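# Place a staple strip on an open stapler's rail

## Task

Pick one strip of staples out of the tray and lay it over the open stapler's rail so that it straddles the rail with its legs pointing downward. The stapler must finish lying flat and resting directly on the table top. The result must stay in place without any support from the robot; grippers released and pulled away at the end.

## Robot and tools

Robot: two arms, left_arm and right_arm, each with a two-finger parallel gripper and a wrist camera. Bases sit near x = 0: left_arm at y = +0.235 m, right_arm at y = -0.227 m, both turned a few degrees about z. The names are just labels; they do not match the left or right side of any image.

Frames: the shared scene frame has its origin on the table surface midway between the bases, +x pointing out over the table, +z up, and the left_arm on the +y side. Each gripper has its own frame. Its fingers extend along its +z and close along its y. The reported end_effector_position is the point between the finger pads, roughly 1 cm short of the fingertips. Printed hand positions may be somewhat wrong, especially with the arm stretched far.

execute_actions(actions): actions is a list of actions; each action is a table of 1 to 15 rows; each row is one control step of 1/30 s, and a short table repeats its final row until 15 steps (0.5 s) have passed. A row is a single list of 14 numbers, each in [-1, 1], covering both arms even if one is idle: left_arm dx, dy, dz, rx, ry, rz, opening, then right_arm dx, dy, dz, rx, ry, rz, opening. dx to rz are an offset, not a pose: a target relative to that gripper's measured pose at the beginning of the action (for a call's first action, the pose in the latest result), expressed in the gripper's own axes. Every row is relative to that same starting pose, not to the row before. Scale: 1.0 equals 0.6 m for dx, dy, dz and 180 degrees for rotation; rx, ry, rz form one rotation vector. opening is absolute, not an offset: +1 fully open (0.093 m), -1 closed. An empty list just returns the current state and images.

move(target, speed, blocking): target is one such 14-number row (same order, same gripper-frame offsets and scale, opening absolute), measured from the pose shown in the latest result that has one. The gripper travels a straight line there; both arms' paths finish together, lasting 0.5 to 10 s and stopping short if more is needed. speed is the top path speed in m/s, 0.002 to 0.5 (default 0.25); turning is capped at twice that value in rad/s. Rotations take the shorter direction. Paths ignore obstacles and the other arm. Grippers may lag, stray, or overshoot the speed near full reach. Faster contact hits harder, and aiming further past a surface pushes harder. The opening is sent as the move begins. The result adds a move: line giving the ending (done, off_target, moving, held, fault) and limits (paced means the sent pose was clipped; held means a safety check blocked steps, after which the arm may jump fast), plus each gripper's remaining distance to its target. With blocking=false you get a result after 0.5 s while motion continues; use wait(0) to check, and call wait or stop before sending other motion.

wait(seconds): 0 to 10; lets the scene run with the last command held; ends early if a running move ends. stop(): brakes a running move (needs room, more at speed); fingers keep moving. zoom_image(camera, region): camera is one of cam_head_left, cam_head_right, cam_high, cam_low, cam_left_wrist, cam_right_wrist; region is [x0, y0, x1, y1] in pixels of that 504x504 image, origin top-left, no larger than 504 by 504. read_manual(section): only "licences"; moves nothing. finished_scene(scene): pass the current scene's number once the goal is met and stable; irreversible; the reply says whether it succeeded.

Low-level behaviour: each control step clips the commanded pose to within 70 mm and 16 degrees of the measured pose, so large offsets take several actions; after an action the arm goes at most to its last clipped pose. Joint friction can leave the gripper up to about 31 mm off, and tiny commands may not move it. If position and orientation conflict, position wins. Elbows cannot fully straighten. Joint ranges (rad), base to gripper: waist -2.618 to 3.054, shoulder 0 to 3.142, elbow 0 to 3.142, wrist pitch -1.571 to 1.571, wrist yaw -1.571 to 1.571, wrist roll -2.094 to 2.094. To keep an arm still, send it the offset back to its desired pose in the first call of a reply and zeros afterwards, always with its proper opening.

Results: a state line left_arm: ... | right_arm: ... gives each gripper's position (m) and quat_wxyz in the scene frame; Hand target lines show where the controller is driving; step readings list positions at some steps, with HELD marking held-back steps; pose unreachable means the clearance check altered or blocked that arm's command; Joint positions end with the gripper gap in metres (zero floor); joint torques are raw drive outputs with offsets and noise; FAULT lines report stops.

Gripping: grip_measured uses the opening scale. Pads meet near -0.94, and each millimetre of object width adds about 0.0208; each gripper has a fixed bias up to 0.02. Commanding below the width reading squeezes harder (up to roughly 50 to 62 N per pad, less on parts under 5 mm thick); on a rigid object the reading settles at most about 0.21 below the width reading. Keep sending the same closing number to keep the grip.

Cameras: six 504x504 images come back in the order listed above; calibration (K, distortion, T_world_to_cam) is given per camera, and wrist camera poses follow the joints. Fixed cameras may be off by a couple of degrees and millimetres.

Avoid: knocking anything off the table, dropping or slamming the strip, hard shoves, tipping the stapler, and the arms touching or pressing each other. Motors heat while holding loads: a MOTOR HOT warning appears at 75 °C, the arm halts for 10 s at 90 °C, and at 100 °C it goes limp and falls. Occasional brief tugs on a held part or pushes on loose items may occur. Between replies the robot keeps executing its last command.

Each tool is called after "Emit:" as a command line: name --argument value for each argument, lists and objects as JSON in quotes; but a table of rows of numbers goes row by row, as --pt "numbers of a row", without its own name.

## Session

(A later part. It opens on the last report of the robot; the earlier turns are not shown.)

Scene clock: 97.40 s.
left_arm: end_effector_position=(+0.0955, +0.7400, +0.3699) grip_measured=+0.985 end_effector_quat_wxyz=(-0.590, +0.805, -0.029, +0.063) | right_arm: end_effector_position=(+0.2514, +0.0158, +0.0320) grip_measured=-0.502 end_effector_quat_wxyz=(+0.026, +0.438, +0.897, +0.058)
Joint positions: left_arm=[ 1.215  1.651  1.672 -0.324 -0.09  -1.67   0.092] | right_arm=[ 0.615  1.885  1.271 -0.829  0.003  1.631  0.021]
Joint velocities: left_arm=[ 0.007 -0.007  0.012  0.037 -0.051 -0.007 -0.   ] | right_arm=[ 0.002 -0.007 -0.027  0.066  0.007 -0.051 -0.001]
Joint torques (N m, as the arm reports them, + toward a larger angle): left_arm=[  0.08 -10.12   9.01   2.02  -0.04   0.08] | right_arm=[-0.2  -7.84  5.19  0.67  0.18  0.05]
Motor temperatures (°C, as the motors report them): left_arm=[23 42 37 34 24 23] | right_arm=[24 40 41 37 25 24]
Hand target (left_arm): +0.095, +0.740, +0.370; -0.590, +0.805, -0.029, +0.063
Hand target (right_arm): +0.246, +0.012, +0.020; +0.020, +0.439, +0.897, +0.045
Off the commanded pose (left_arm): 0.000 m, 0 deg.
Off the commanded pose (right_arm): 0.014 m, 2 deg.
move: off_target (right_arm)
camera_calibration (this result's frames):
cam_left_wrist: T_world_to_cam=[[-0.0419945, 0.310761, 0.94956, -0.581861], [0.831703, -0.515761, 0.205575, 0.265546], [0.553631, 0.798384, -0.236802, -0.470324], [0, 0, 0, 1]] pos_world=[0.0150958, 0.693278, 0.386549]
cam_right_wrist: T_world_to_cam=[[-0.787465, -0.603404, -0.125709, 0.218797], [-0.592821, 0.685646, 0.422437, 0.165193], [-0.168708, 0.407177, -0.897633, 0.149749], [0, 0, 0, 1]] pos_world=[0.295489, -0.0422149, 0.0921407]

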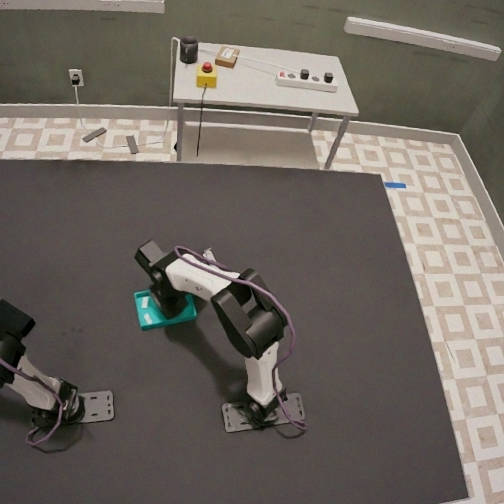

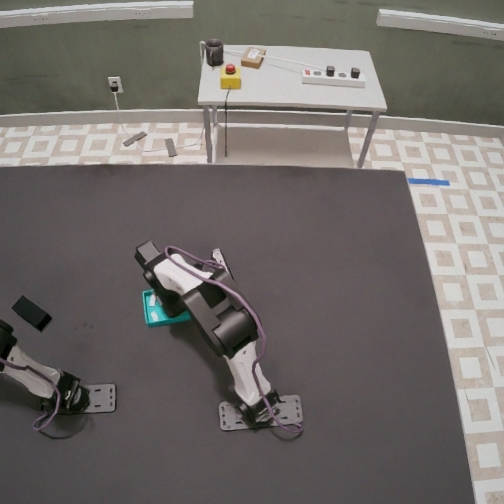

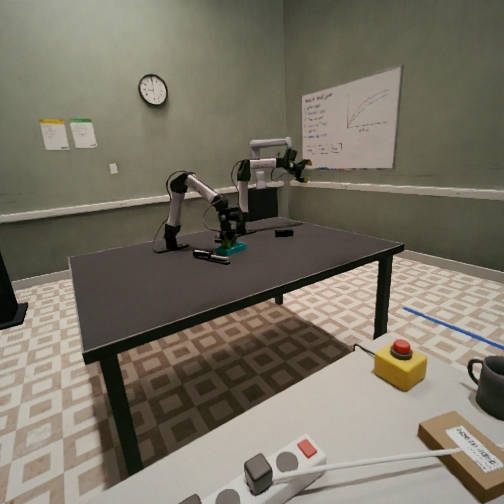

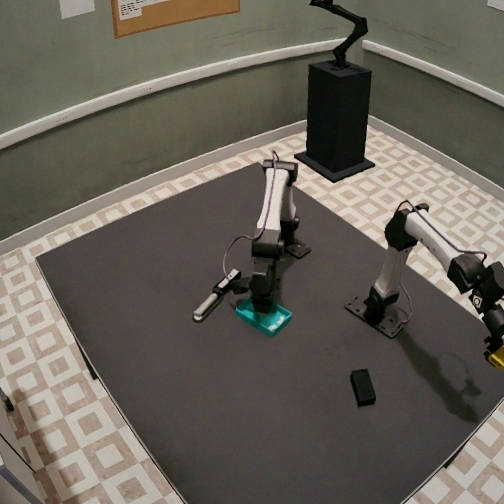

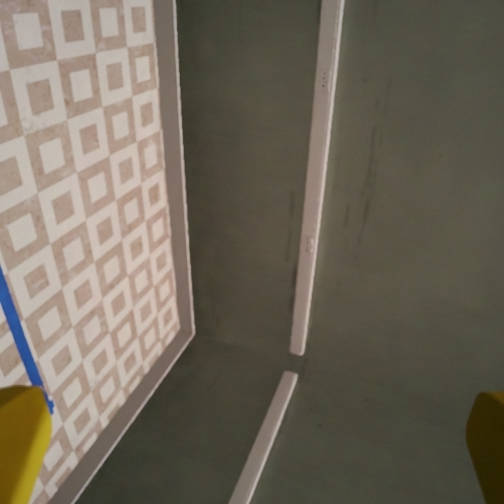

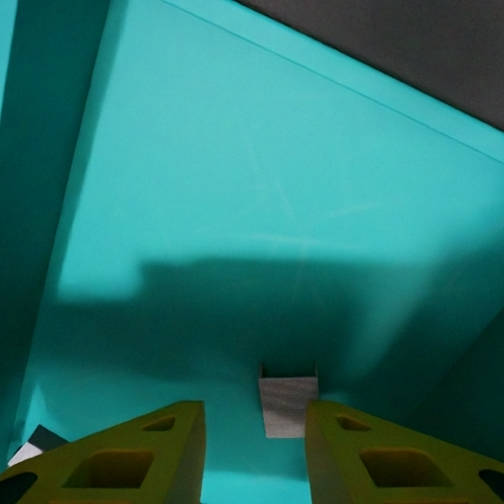

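Emit:
move --target '[0,0,0,0,0,0,1,0,-0.016,0.012,0.05,0,0,-0.5]' --speed 0.03

Scene clock: 107.00 s.
left_arm: end_effector_position=(+0.0955, +0.7400, +0.3699) grip_measured=+0.985 end_effector_quat_wxyz=(-0.590, +0.805, -0.029, +0.063) | right_arm: end_effector_position=(+0.2467, +0.0117, +0.0280) grip_measured=-0.502 end_effector_quat_wxyz=(+0.002, +0.439, +0.898, +0.000)
Joint positions: left_arm=[ 1.215  1.651  1.672 -0.324 -0.09  -1.67   0.092] | right_arm=[ 0.615  1.973  1.385 -0.98   0.003  1.631  0.021]
Joint velocities: left_arm=[-0.007  0.017 -0.007  0.051  0.095 -0.007 -0.001] | right_arm=[-0.002  0.002 -0.022 -0.037 -0.051  0.022 -0.   ]
Joint torques (N m, as the arm reports them, + toward a larger angle): left_arm=[  0.14 -10.15   9.02   2.01  -0.03   0.08] | right_arm=[-0.69 -8.43  8.39  0.17  0.06  0.01]
Motor temperatures (°C, as the motors report them): left_arm=[23 43 38 34 24 23] | right_arm=[24 39 42 37 25 24]
Hand target (left_arm): +0.095, +0.740, +0.370; -0.590, +0.805, -0.029, +0.063
Hand target (right_arm): +0.244, +0.011, +0.024; -0.009, +0.439, +0.899, -0.012
Off the commanded pose (left_arm): 0.000 m, 0 deg.
Off the commanded pose (right_arm): 0.005 m, 2 deg.
move: done
camera_calibration (this result's frames):
cam_left_wrist: T_world_to_cam=[[-0.0419945, 0.310761, 0.94956, -0.581861], [0.831703, -0.515761, 0.205575, 0.265546], [0.553631, 0.798384, -0.236802, -0.470324], [0, 0, 0, 1]] pos_world=[0.0150958, 0.693278, 0.386549]
cam_right_wrist: T_world_to_cam=[[-0.793431, -0.60866, -0.000827416, 0.21015], [-0.553194, 0.720559, 0.418057, 0.156879], [-0.253858, 0.332157, -0.908421, 0.169223], [0, 0, 0, 1]] pos_world=[0.296483, -0.0413392, 0.0883152]

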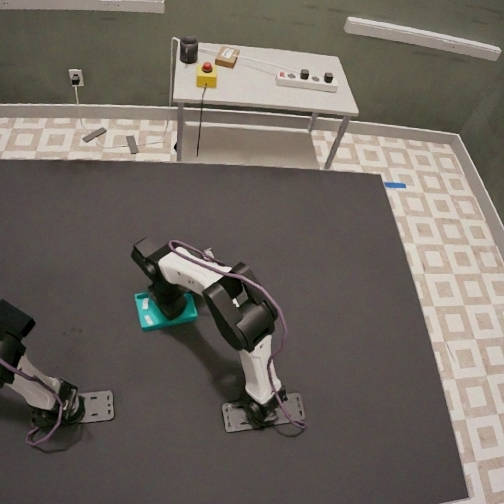

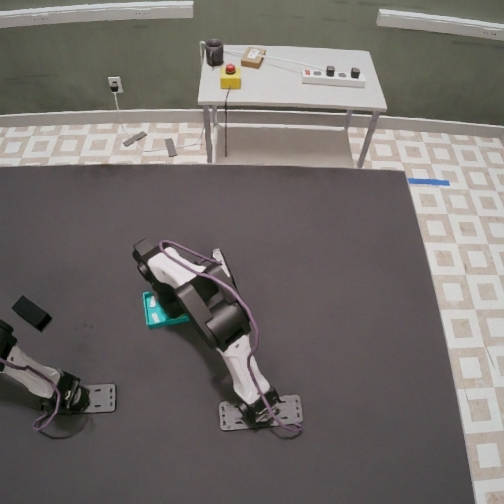

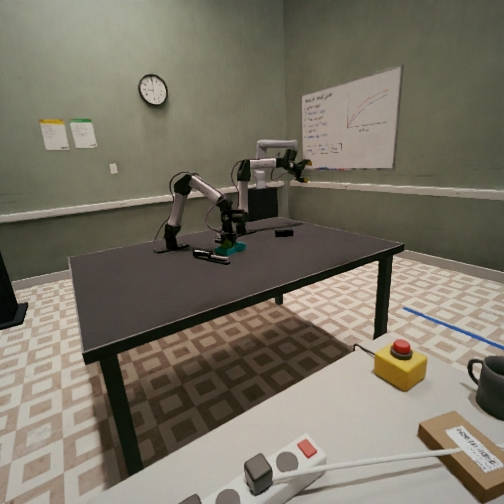

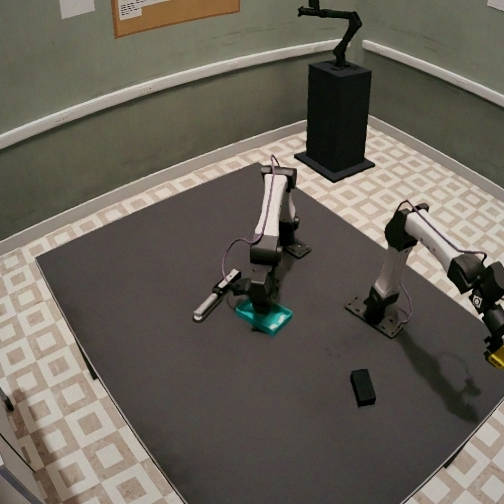

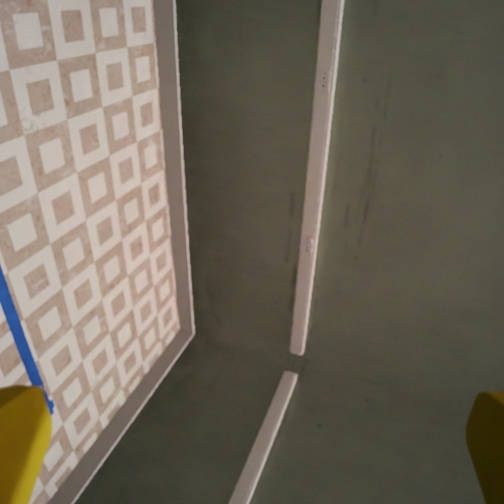

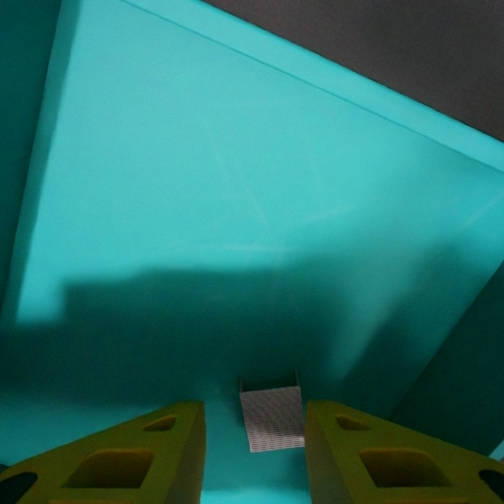

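Emit:
move --target '[0,0,0,0,0,0,1,0,-0.006,0.024,0.01,0,0,-0.5]' --speed 0.02

Scene clock: 112.93 s.
left_arm: end_effector_position=(+0.0955, +0.7400, +0.3699) grip_measured=+0.985 end_effector_quat_wxyz=(-0.590, +0.805, -0.029, +0.063) | right_arm: end_effector_position=(+0.2465, +0.0115, +0.0264) grip_measured=-0.502 end_effector_quat_wxyz=(+0.001, +0.439, +0.898, -0.001)
Joint positions: left_arm=[ 1.215  1.651  1.672 -0.324 -0.09  -1.67   0.092] | right_arm=[ 0.615  1.978  1.385 -0.979  0.003  1.631  0.021]
Joint velocities: left_arm=[ 0.012 -0.002 -0.007  0.022 -0.051 -0.007 -0.   ] | right_arm=[-0.012  0.007  0.012 -0.007  0.051 -0.007  0.001]
Joint torques (N m, as the arm reports them, + toward a larger angle): left_arm=[  0.1  -10.12   8.91   2.03  -0.04   0.08] | right_arm=[-0.22 -7.92  5.97  0.43  0.19  0.05]
Motor temperatures (°C, as the motors report them): left_arm=[23 43 38 35 24 23] | right_arm=[24 39 42 36 25 24]
Hand target (left_arm): +0.095, +0.740, +0.370; -0.590, +0.805, -0.029, +0.063
Hand target (right_arm): +0.244, +0.009, +0.014; -0.005, +0.439, +0.898, -0.014
Off the commanded pose (left_arm): 0.000 m, 0 deg.
Off the commanded pose (right_arm): 0.013 m, 2 deg.
move: off_target (right_arm)
camera_calibration (this result's frames):
cam_left_wrist: T_world_to_cam=[[-0.0419945, 0.310761, 0.94956, -0.581861], [0.831703, -0.515761, 0.205575, 0.265546], [0.553631, 0.798384, -0.236802, -0.470324], [0, 0, 0, 1]] pos_world=[0.0150958, 0.693278, 0.386549]
cam_right_wrist: T_world_to_cam=[[-0.793428, -0.608657, 0.00297855, 0.209838], [-0.551998, 0.721613, 0.41782, 0.157244], [-0.256458, 0.329866, -0.908525, 0.168482], [0, 0, 0, 1]] pos_world=[0.296498, -0.041326, 0.0867454]

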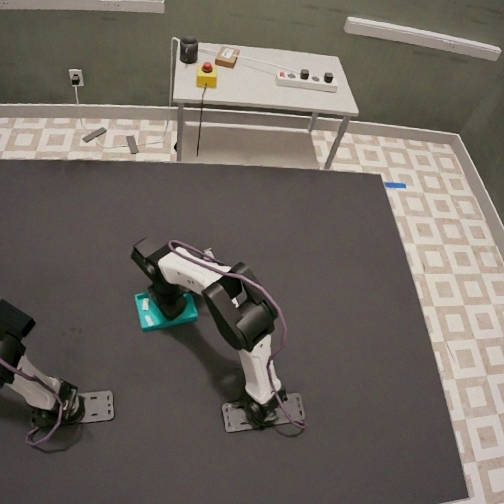

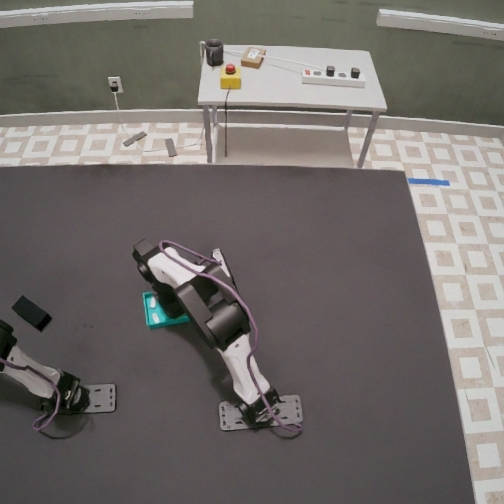

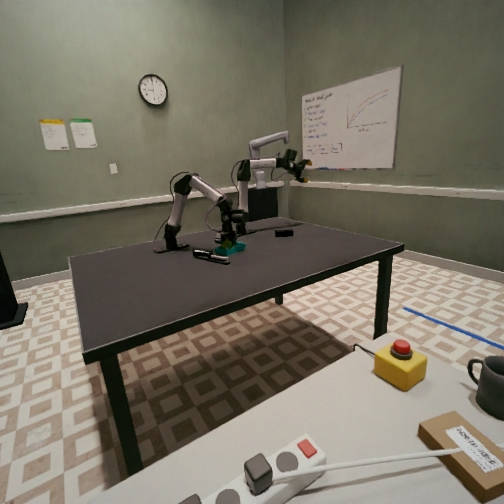

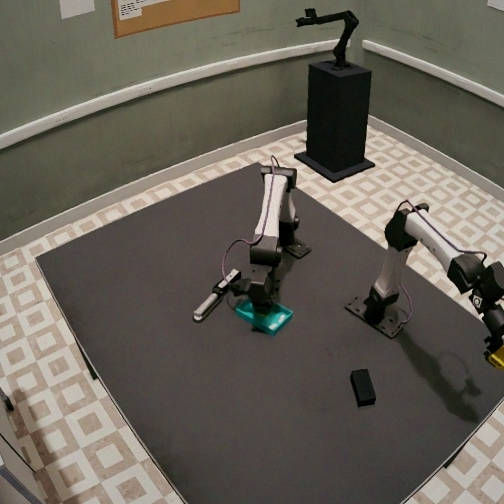

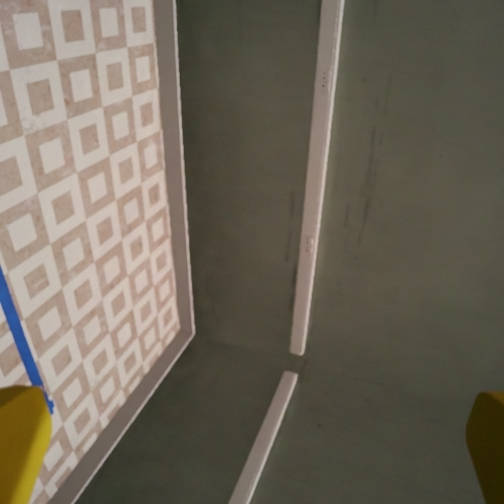

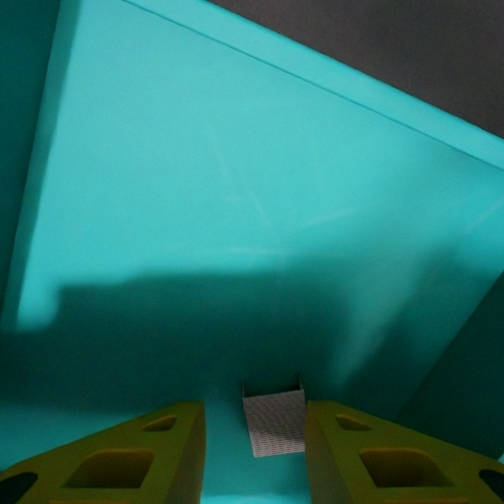

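Emit:
move --target '[0,0,0,0,0,0,1,0,0,-0.004,0,0,0,-0.82]'

Emit:
move --target '[0,0,0,0,0,0,1,0,0,-0.12,0,0,0,-0.82]' --speed 0.06

Scene clock: 119.37 s.
left_arm: end_effector_position=(+0.0955, +0.7400, +0.3699) grip_measured=+0.985 end_effector_quat_wxyz=(-0.590, +0.805, -0.029, +0.063) | right_arm: end_effector_position=(+0.2469, +0.0119, +0.0267) grip_measured=-0.818 end_effector_quat_wxyz=(+0.002, +0.439, +0.898, -0.000)
Joint positions: left_arm=[ 1.215  1.651  1.672 -0.324 -0.09  -1.67   0.092] | right_arm=[ 0.615  1.977  1.385 -0.978  0.003  1.631  0.006]
Joint velocities: left_arm=[ 0.007 -0.002  0.002 -0.037  0.007  0.066 -0.001] | right_arm=[ 0.007  0.017 -0.017  0.007 -0.051 -0.037 -0.   ]
Joint torques (N m, as the arm reports them, + toward a larger angle): left_arm=[  0.15 -10.17   9.01   2.01  -0.04   0.08] | right_arm=[ -0.3  -10.27   7.38   0.19   0.17   0.05]
Motor temperatures (°C, as the motors report them): left_arm=[23 43 38 35 24 23] | right_arm=[24 39 42 36 25 24]
Hand target (left_arm): +0.095, +0.740, +0.370; -0.590, +0.805, -0.029, +0.063
Hand target (right_arm): +0.246, +0.011, +0.029; +0.001, +0.439, +0.898, -0.001
Off the commanded pose (left_arm): 0.000 m, 0 deg.
Off the commanded pose (right_arm): 0.002 m, 0 deg.
move: done
camera_calibration (this result's frames):
cam_left_wrist: T_world_to_cam=[[-0.0419945, 0.310761, 0.94956, -0.581861], [0.831703, -0.515761, 0.205575, 0.265546], [0.553631, 0.798384, -0.236802, -0.470324], [0, 0, 0, 1]] pos_world=[0.0150958, 0.693278, 0.386549]
cam_right_wrist: T_world_to_cam=[[-0.793431, -0.60866, 0.000314376, 0.210436], [-0.552835, 0.720875, 0.417986, 0.157313], [-0.254638, 0.331469, -0.908453, 0.168234], [0, 0, 0, 1]] pos_world=[0.296773, -0.041083, 0.0870121]

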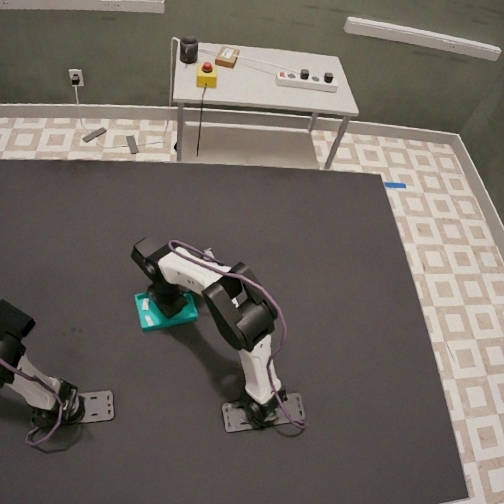

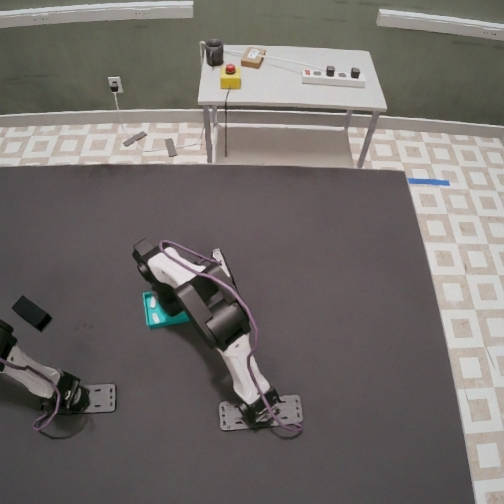

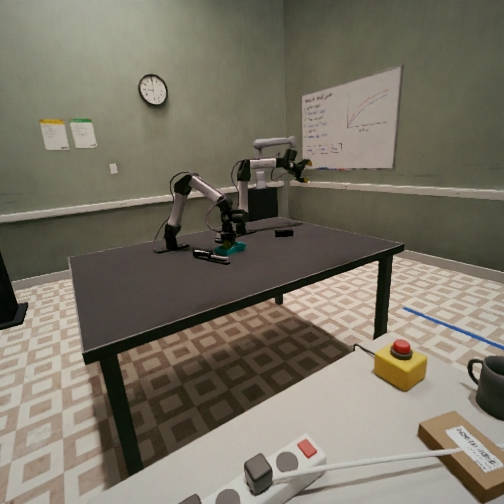

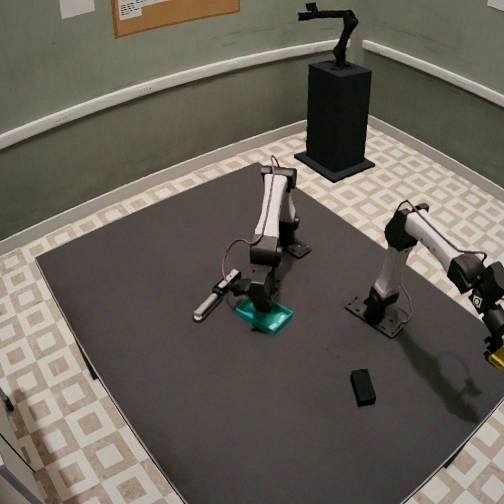

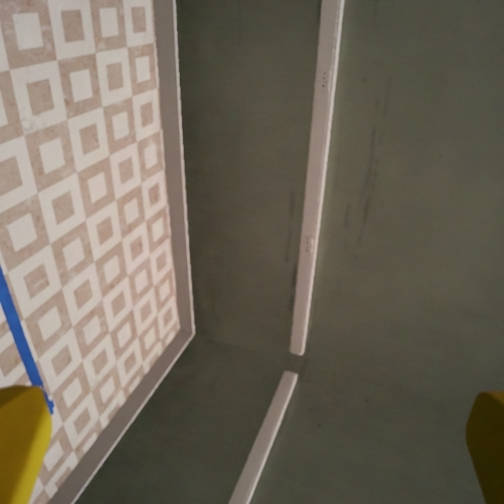

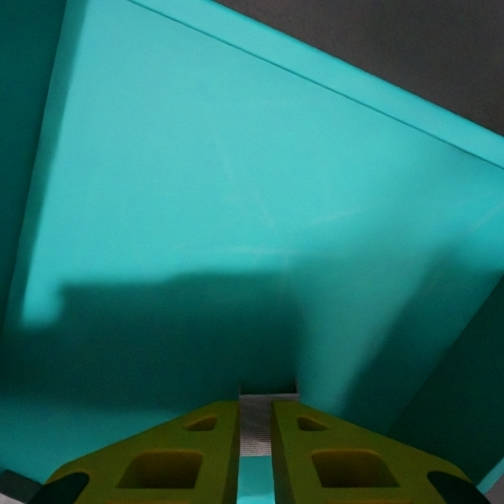

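Scene clock: 121.07 s.
left_arm: end_effector_position=(+0.0955, +0.7400, +0.3699) grip_measured=+0.985 end_effector_quat_wxyz=(-0.590, +0.805, -0.029, +0.063) | right_arm: end_effector_position=(+0.2455, +0.0106, +0.0910) grip_measured=-0.818 end_effector_quat_wxyz=(-0.001, +0.439, +0.898, -0.006)
Joint positions: left_arm=[ 1.215  1.651  1.672 -0.324 -0.09  -1.67   0.092] | right_arm=[ 0.615  1.925  1.575 -1.232  0.003  1.631  0.006]
Joint velocities: left_arm=[-0.017  0.002 -0.007  0.066  0.007 -0.051  0.001] | right_arm=[ 0.002  0.017  0.017 -0.066 -0.022 -0.007 -0.   ]
Joint torques (N m, as the arm reports them, + toward a larger angle): left_arm=[  0.08 -10.1    9.03   2.01  -0.05   0.08] | right_arm=[ -0.23 -10.74   8.82   0.21   0.16   0.04]
Motor temperatures (°C, as the motors report them): left_arm=[23 43 38 35 24 23] | right_arm=[24 39 42 36 25 24]
Hand target (left_arm): +0.095, +0.740, +0.370; -0.590, +0.805, -0.029, +0.063
Hand target (right_arm): +0.247, +0.011, +0.099; +0.002, +0.439, +0.898, +0.000
Off the commanded pose (left_arm): 0.000 m, 0 deg.
Off the commanded pose (right_arm): 0.008 m, 1 deg.
move: done
camera_calibration (this result's frames):
cam_left_wrist: T_world_to_cam=[[-0.0419945, 0.310761, 0.94956, -0.581861], [0.831703, -0.515761, 0.205575, 0.265546], [0.553631, 0.798384, -0.236802, -0.470324], [0, 0, 0, 1]] pos_world=[0.0150958, 0.693278, 0.386549]
cam_right_wrist: T_world_to_cam=[[-0.793365, -0.608602, 0.0132543, 0.207299], [-0.548771, 0.724455, 0.41715, 0.12958], [-0.263481, 0.323679, -0.908741, 0.229016], [0, 0, 0, 1]] pos_world=[0.295915, -0.0418397, 0.151314]

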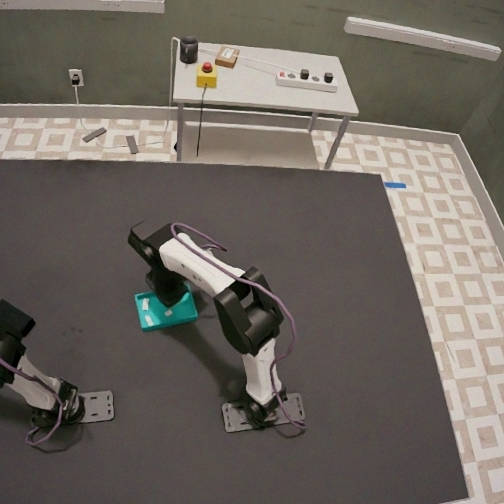

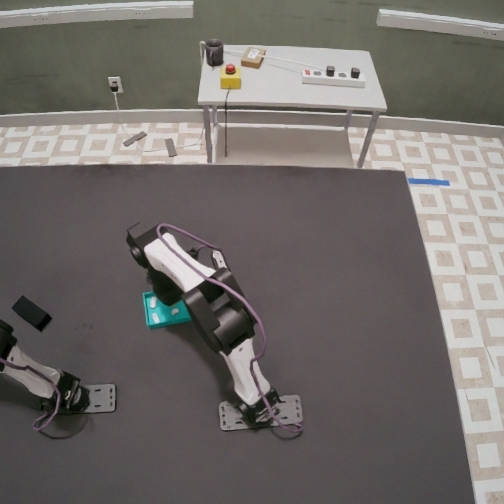

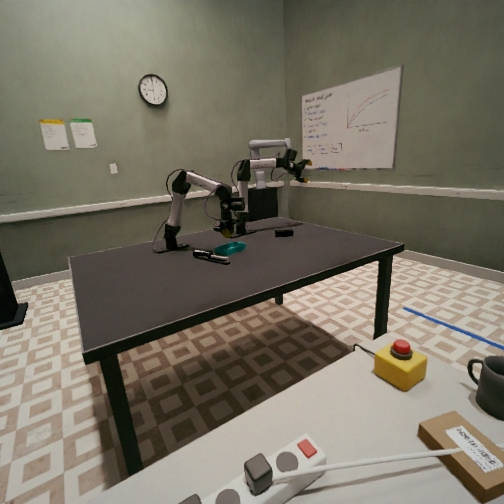

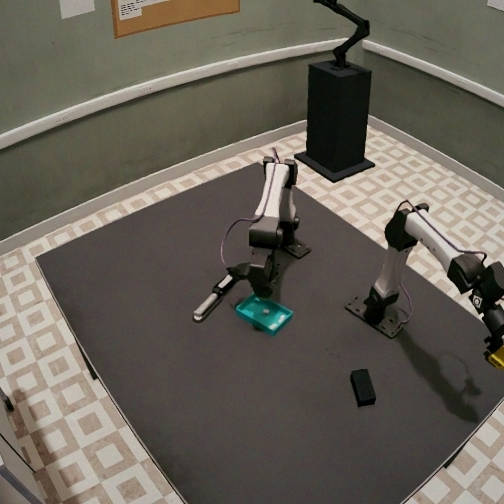

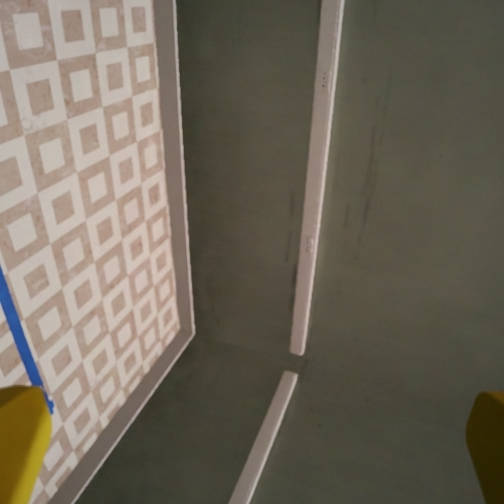

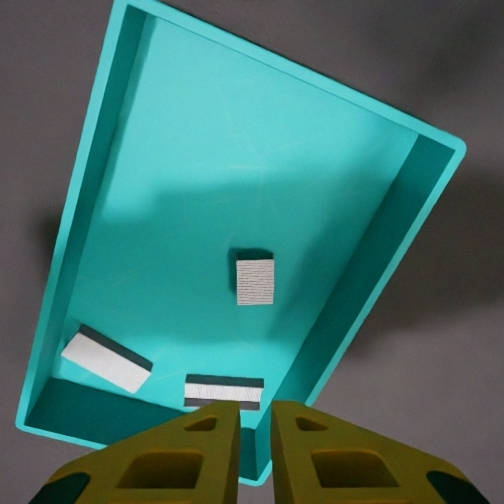

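Emit:
move --target '[0,0,0,0,0,0,1,-0.012,0,0.075,0.065,0,0,-0.5]' --speed 0.06

Scene clock: 132.50 s.
left_arm: end_effector_position=(+0.0955, +0.7400, +0.3699) grip_measured=+0.985 end_effector_quat_wxyz=(-0.590, +0.805, -0.029, +0.063) | right_arm: end_effector_position=(+0.2476, +0.0050, +0.0475) grip_measured=-0.502 end_effector_quat_wxyz=(-0.039, +0.436, +0.894, -0.093)
Joint positions: left_arm=[ 1.215  1.651  1.672 -0.324 -0.09  -1.67   0.092] | right_arm=[ 0.599  2.127  1.677 -1.323  0.003  1.615  0.021]
Joint velocities: left_arm=[-0.012 -0.012 -0.002  0.037  0.022 -0.095 -0.001] | right_arm=[-0.007  0.002  0.002  0.022 -0.022  0.022  0.   ]
Joint torques (N m, as the arm reports them, + toward a larger angle): left_arm=[  0.15 -10.05   9.07   2.01  -0.05   0.1 ] | right_arm=[-0.97 -9.98  8.4  -0.18  0.06 -0.01]
Motor temperatures (°C, as the motors report them): left_arm=[23 43 38 36 24 23] | right_arm=[24 40 44 35 25 24]
Hand target (left_arm): +0.095, +0.740, +0.370; -0.590, +0.805, -0.029, +0.063
Hand target (right_arm): +0.249, +0.005, +0.046; -0.046, +0.436, +0.893, -0.097
Off the commanded pose (left_arm): 0.000 m, 0 deg.
Off the commanded pose (right_arm): 0.003 m, 1 deg.
move: done
camera_calibration (this result's frames):
cam_left_wrist: T_world_to_cam=[[-0.0419945, 0.310761, 0.94956, -0.581861], [0.831703, -0.515761, 0.205575, 0.265546], [0.553631, 0.798384, -0.236802, -0.470324], [0, 0, 0, 1]] pos_world=[0.0150958, 0.693278, 0.386549]
cam_right_wrist: T_world_to_cam=[[-0.777204, -0.59581, 0.202394, 0.193069], [-0.489799, 0.774742, 0.39984, 0.138891], [-0.395031, 0.211625, -0.89396, 0.224309], [0, 0, 0, 1]] pos_world=[0.306692, -0.0400414, 0.105914]

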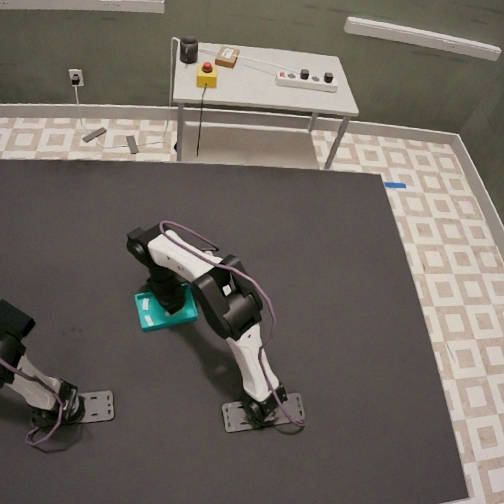

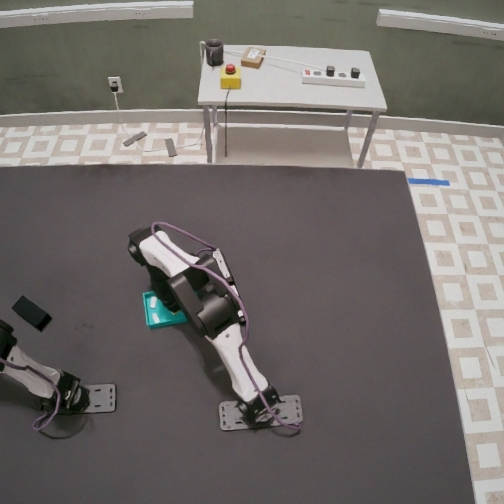

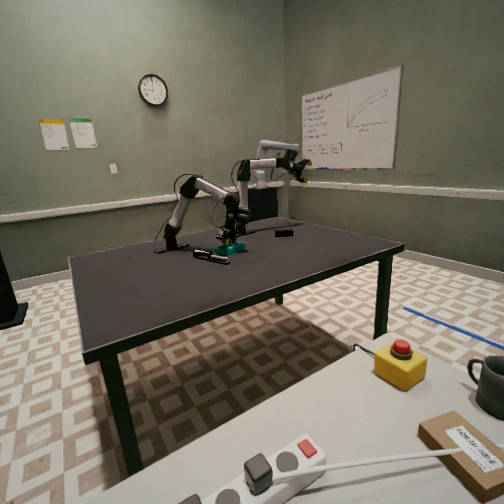

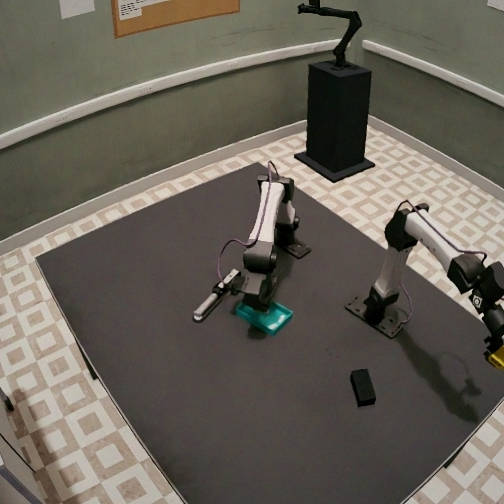

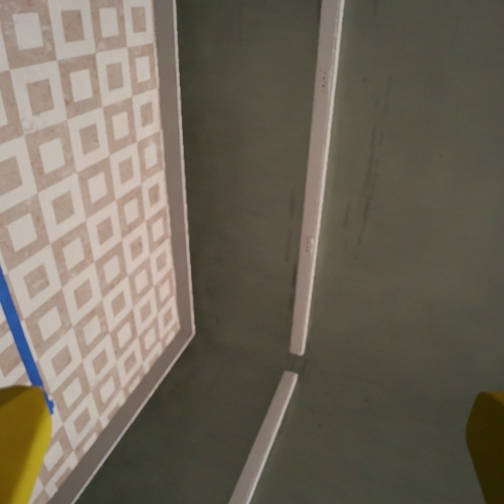

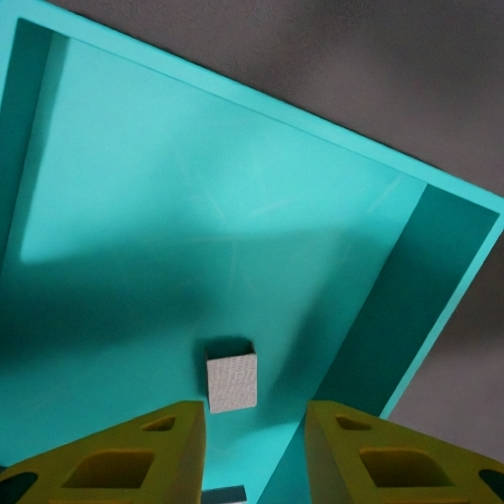

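Emit:
move --target '[0,0,0,0,0,0,1,0.008,0.012,0.045,0,0,0,-0.5]' --speed 0.03

Scene clock: 141.23 s.
left_arm: end_effector_position=(+0.0955, +0.7400, +0.3699) grip_measured=+0.985 end_effector_quat_wxyz=(-0.590, +0.805, -0.029, +0.063) | right_arm: end_effector_position=(+0.2528, +0.0094, +0.0305) grip_measured=-0.502 end_effector_quat_wxyz=(-0.034, +0.438, +0.895, -0.082)
Joint positions: left_arm=[ 1.215  1.651  1.672 -0.324 -0.09  -1.67   0.092] | right_arm=[ 0.599  2.145  1.64  -1.242  0.003  1.617  0.021]
Joint velocities: left_arm=[ 0.002 -0.022 -0.007  0.037  0.037  0.037 -0.   ] | right_arm=[-0.022 -0.007 -0.012  0.051 -0.007 -0.022  0.001]
Joint torques (N m, as the arm reports them, + toward a larger angle): left_arm=[  0.14 -10.09   8.89   2.01  -0.06   0.09] | right_arm=[  0.53 -10.16   4.92   0.04   0.14   0.17]
Motor temperatures (°C, as the motors report them): left_arm=[23 43 38 36 24 23] | right_arm=[24 41 44 35 25 24]
Hand target (left_arm): +0.095, +0.740, +0.370; -0.590, +0.805, -0.029, +0.063
Hand target (right_arm): +0.246, +0.010, +0.020; -0.039, +0.436, +0.894, -0.093
Off the commanded pose (left_arm): 0.000 m, 0 deg.
Off the commanded pose (right_arm): 0.013 m, 1 deg.
move: off_target (right_arm)
camera_calibration (this result's frames):
cam_left_wrist: T_world_to_cam=[[-0.0419945, 0.310761, 0.94956, -0.581861], [0.831703, -0.515761, 0.205575, 0.265546], [0.553631, 0.798384, -0.236802, -0.470324], [0, 0, 0, 1]] pos_world=[0.0150958, 0.693278, 0.386549]
cam_right_wrist: T_world_to_cam=[[-0.78211, -0.597493, 0.176936, 0.205247], [-0.496367, 0.769014, 0.402786, 0.146434], [-0.376728, 0.227197, -0.89803, 0.205546], [0, 0, 0, 1]] pos_world=[0.310645, -0.0366757, 0.0892892]

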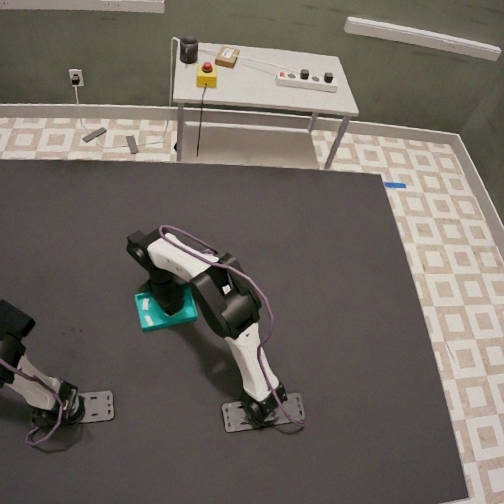

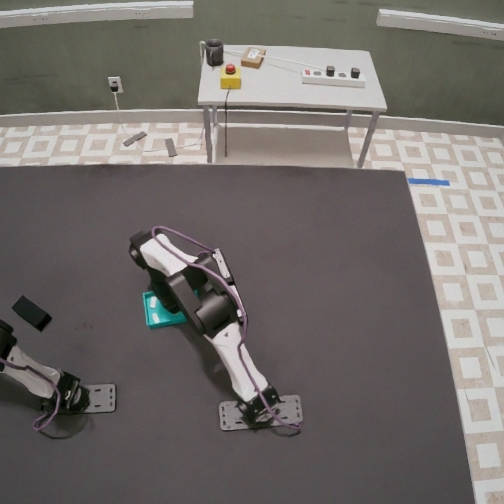

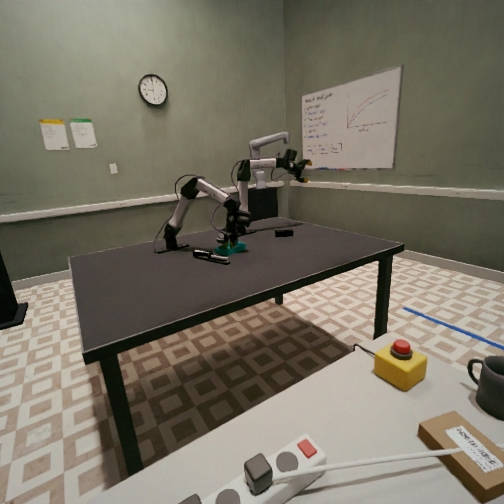

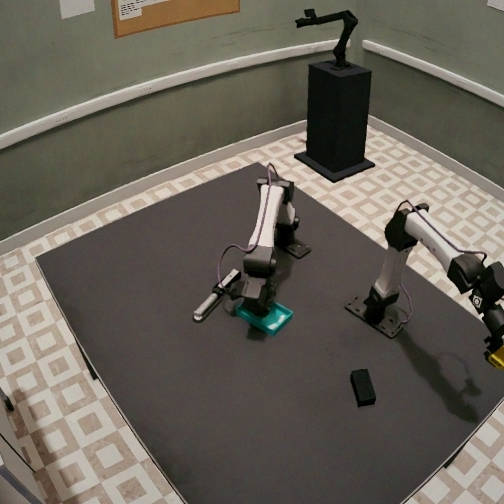

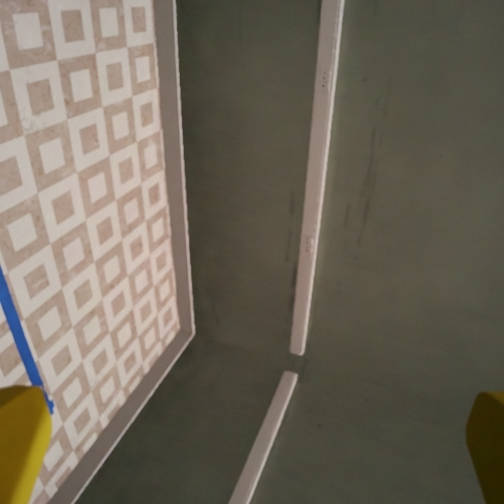

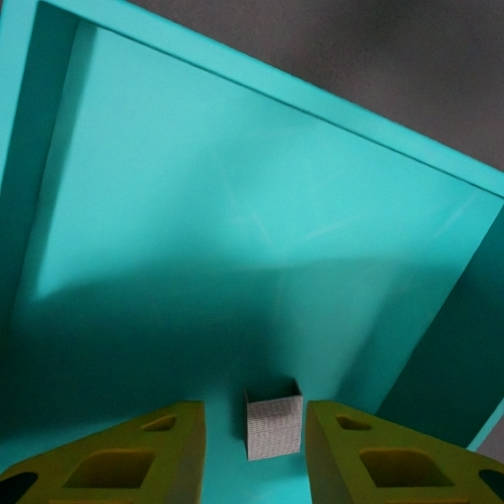

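Emit:
move --target '[0,0,0,0,0,0,1,0,-0.014,0.03,0,0,0,-0.5]' --speed 0.03

Scene clock: 148.67 s.
left_arm: end_effector_position=(+0.0955, +0.7400, +0.3699) grip_measured=+0.985 end_effector_quat_wxyz=(-0.590, +0.805, -0.029, +0.063) | right_arm: end_effector_position=(+0.2494, +0.0065, +0.0228) grip_measured=-0.502 end_effector_quat_wxyz=(-0.030, +0.438, +0.895, -0.073)
Joint positions: left_arm=[ 1.215  1.651  1.672 -0.324 -0.09  -1.67   0.092] | right_arm=[ 0.599  2.118  1.569 -1.179  0.003  1.617  0.021]
Joint velocities: left_arm=[-0.012  0.017  0.007 -0.022  0.037  0.037 -0.001] | right_arm=[-0.017 -0.012 -0.007  0.007  0.022  0.007 -0.001]
Joint torques (N m, as the arm reports them, + toward a larger angle): left_arm=[  0.08 -10.17   8.94   2.01  -0.03   0.1 ] | right_arm=[ -0.21 -10.98   3.77   0.16   0.16   0.07]
Motor temperatures (°C, as the motors report them): left_arm=[23 43 39 36 24 23] | right_arm=[24 42 43 34 25 24]
Hand target (left_arm): +0.095, +0.740, +0.370; -0.590, +0.805, -0.029, +0.063
Hand target (right_arm): +0.244, +0.002, +0.014; -0.034, +0.438, +0.895, -0.082
Off the commanded pose (left_arm): 0.000 m, 0 deg.
Off the commanded pose (right_arm): 0.011 m, 1 deg.
move: off_target (right_arm)
camera_calibration (this result's frames):
cam_left_wrist: T_world_to_cam=[[-0.0419945, 0.310761, 0.94956, -0.581861], [0.831703, -0.515761, 0.205575, 0.265546], [0.553631, 0.798384, -0.236802, -0.470324], [0, 0, 0, 1]] pos_world=[0.0150958, 0.693278, 0.386549]
cam_right_wrist: T_world_to_cam=[[-0.78454, -0.599568, 0.15816, 0.203275], [-0.502227, 0.764012, 0.405035, 0.151515], [-0.363682, 0.238334, -0.900518, 0.194754], [0, 0, 0, 1]] pos_world=[0.306401, -0.0402986, 0.081861]

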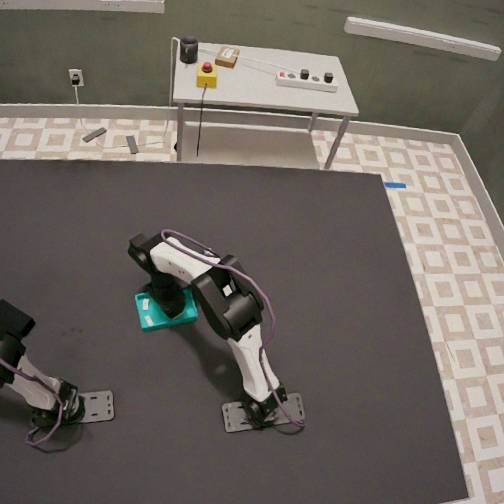

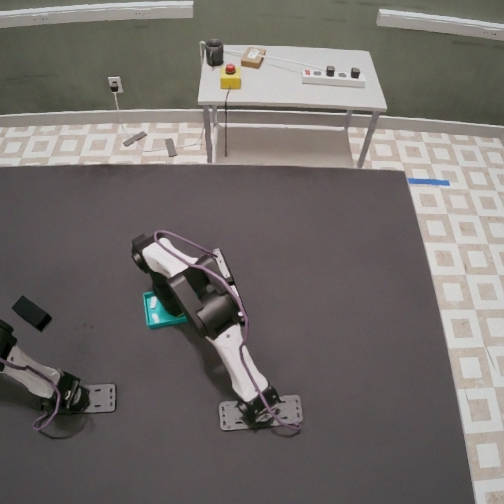

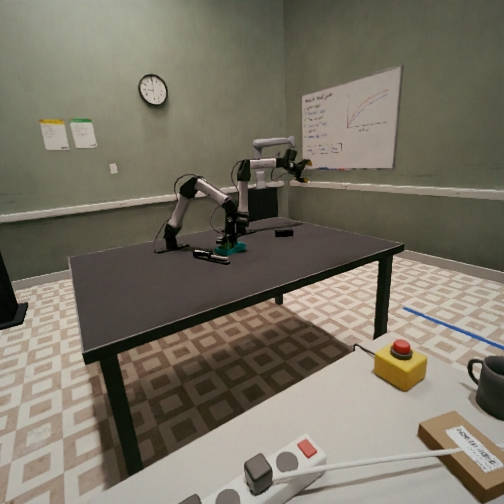

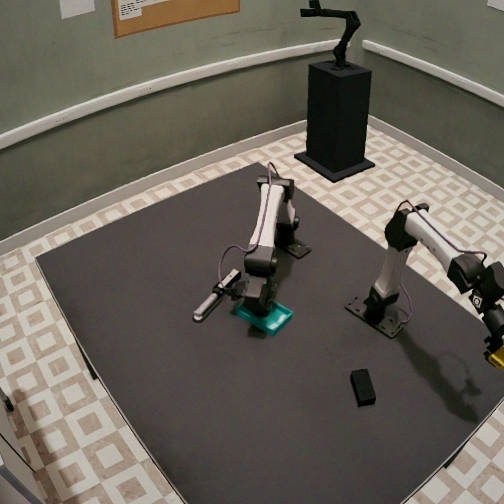

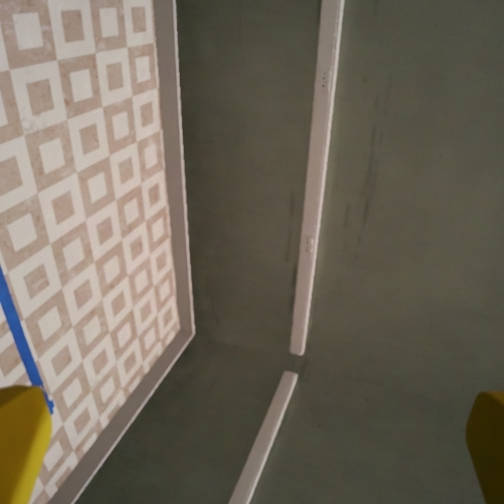

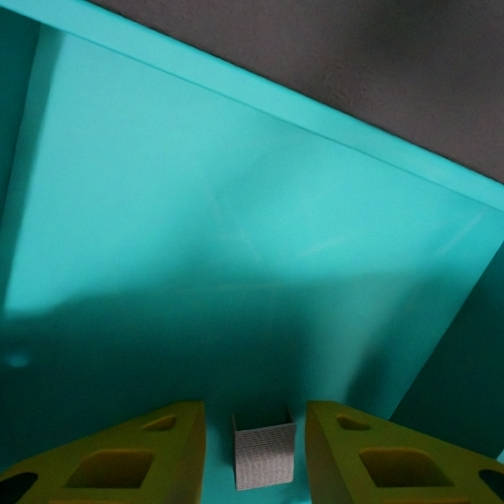

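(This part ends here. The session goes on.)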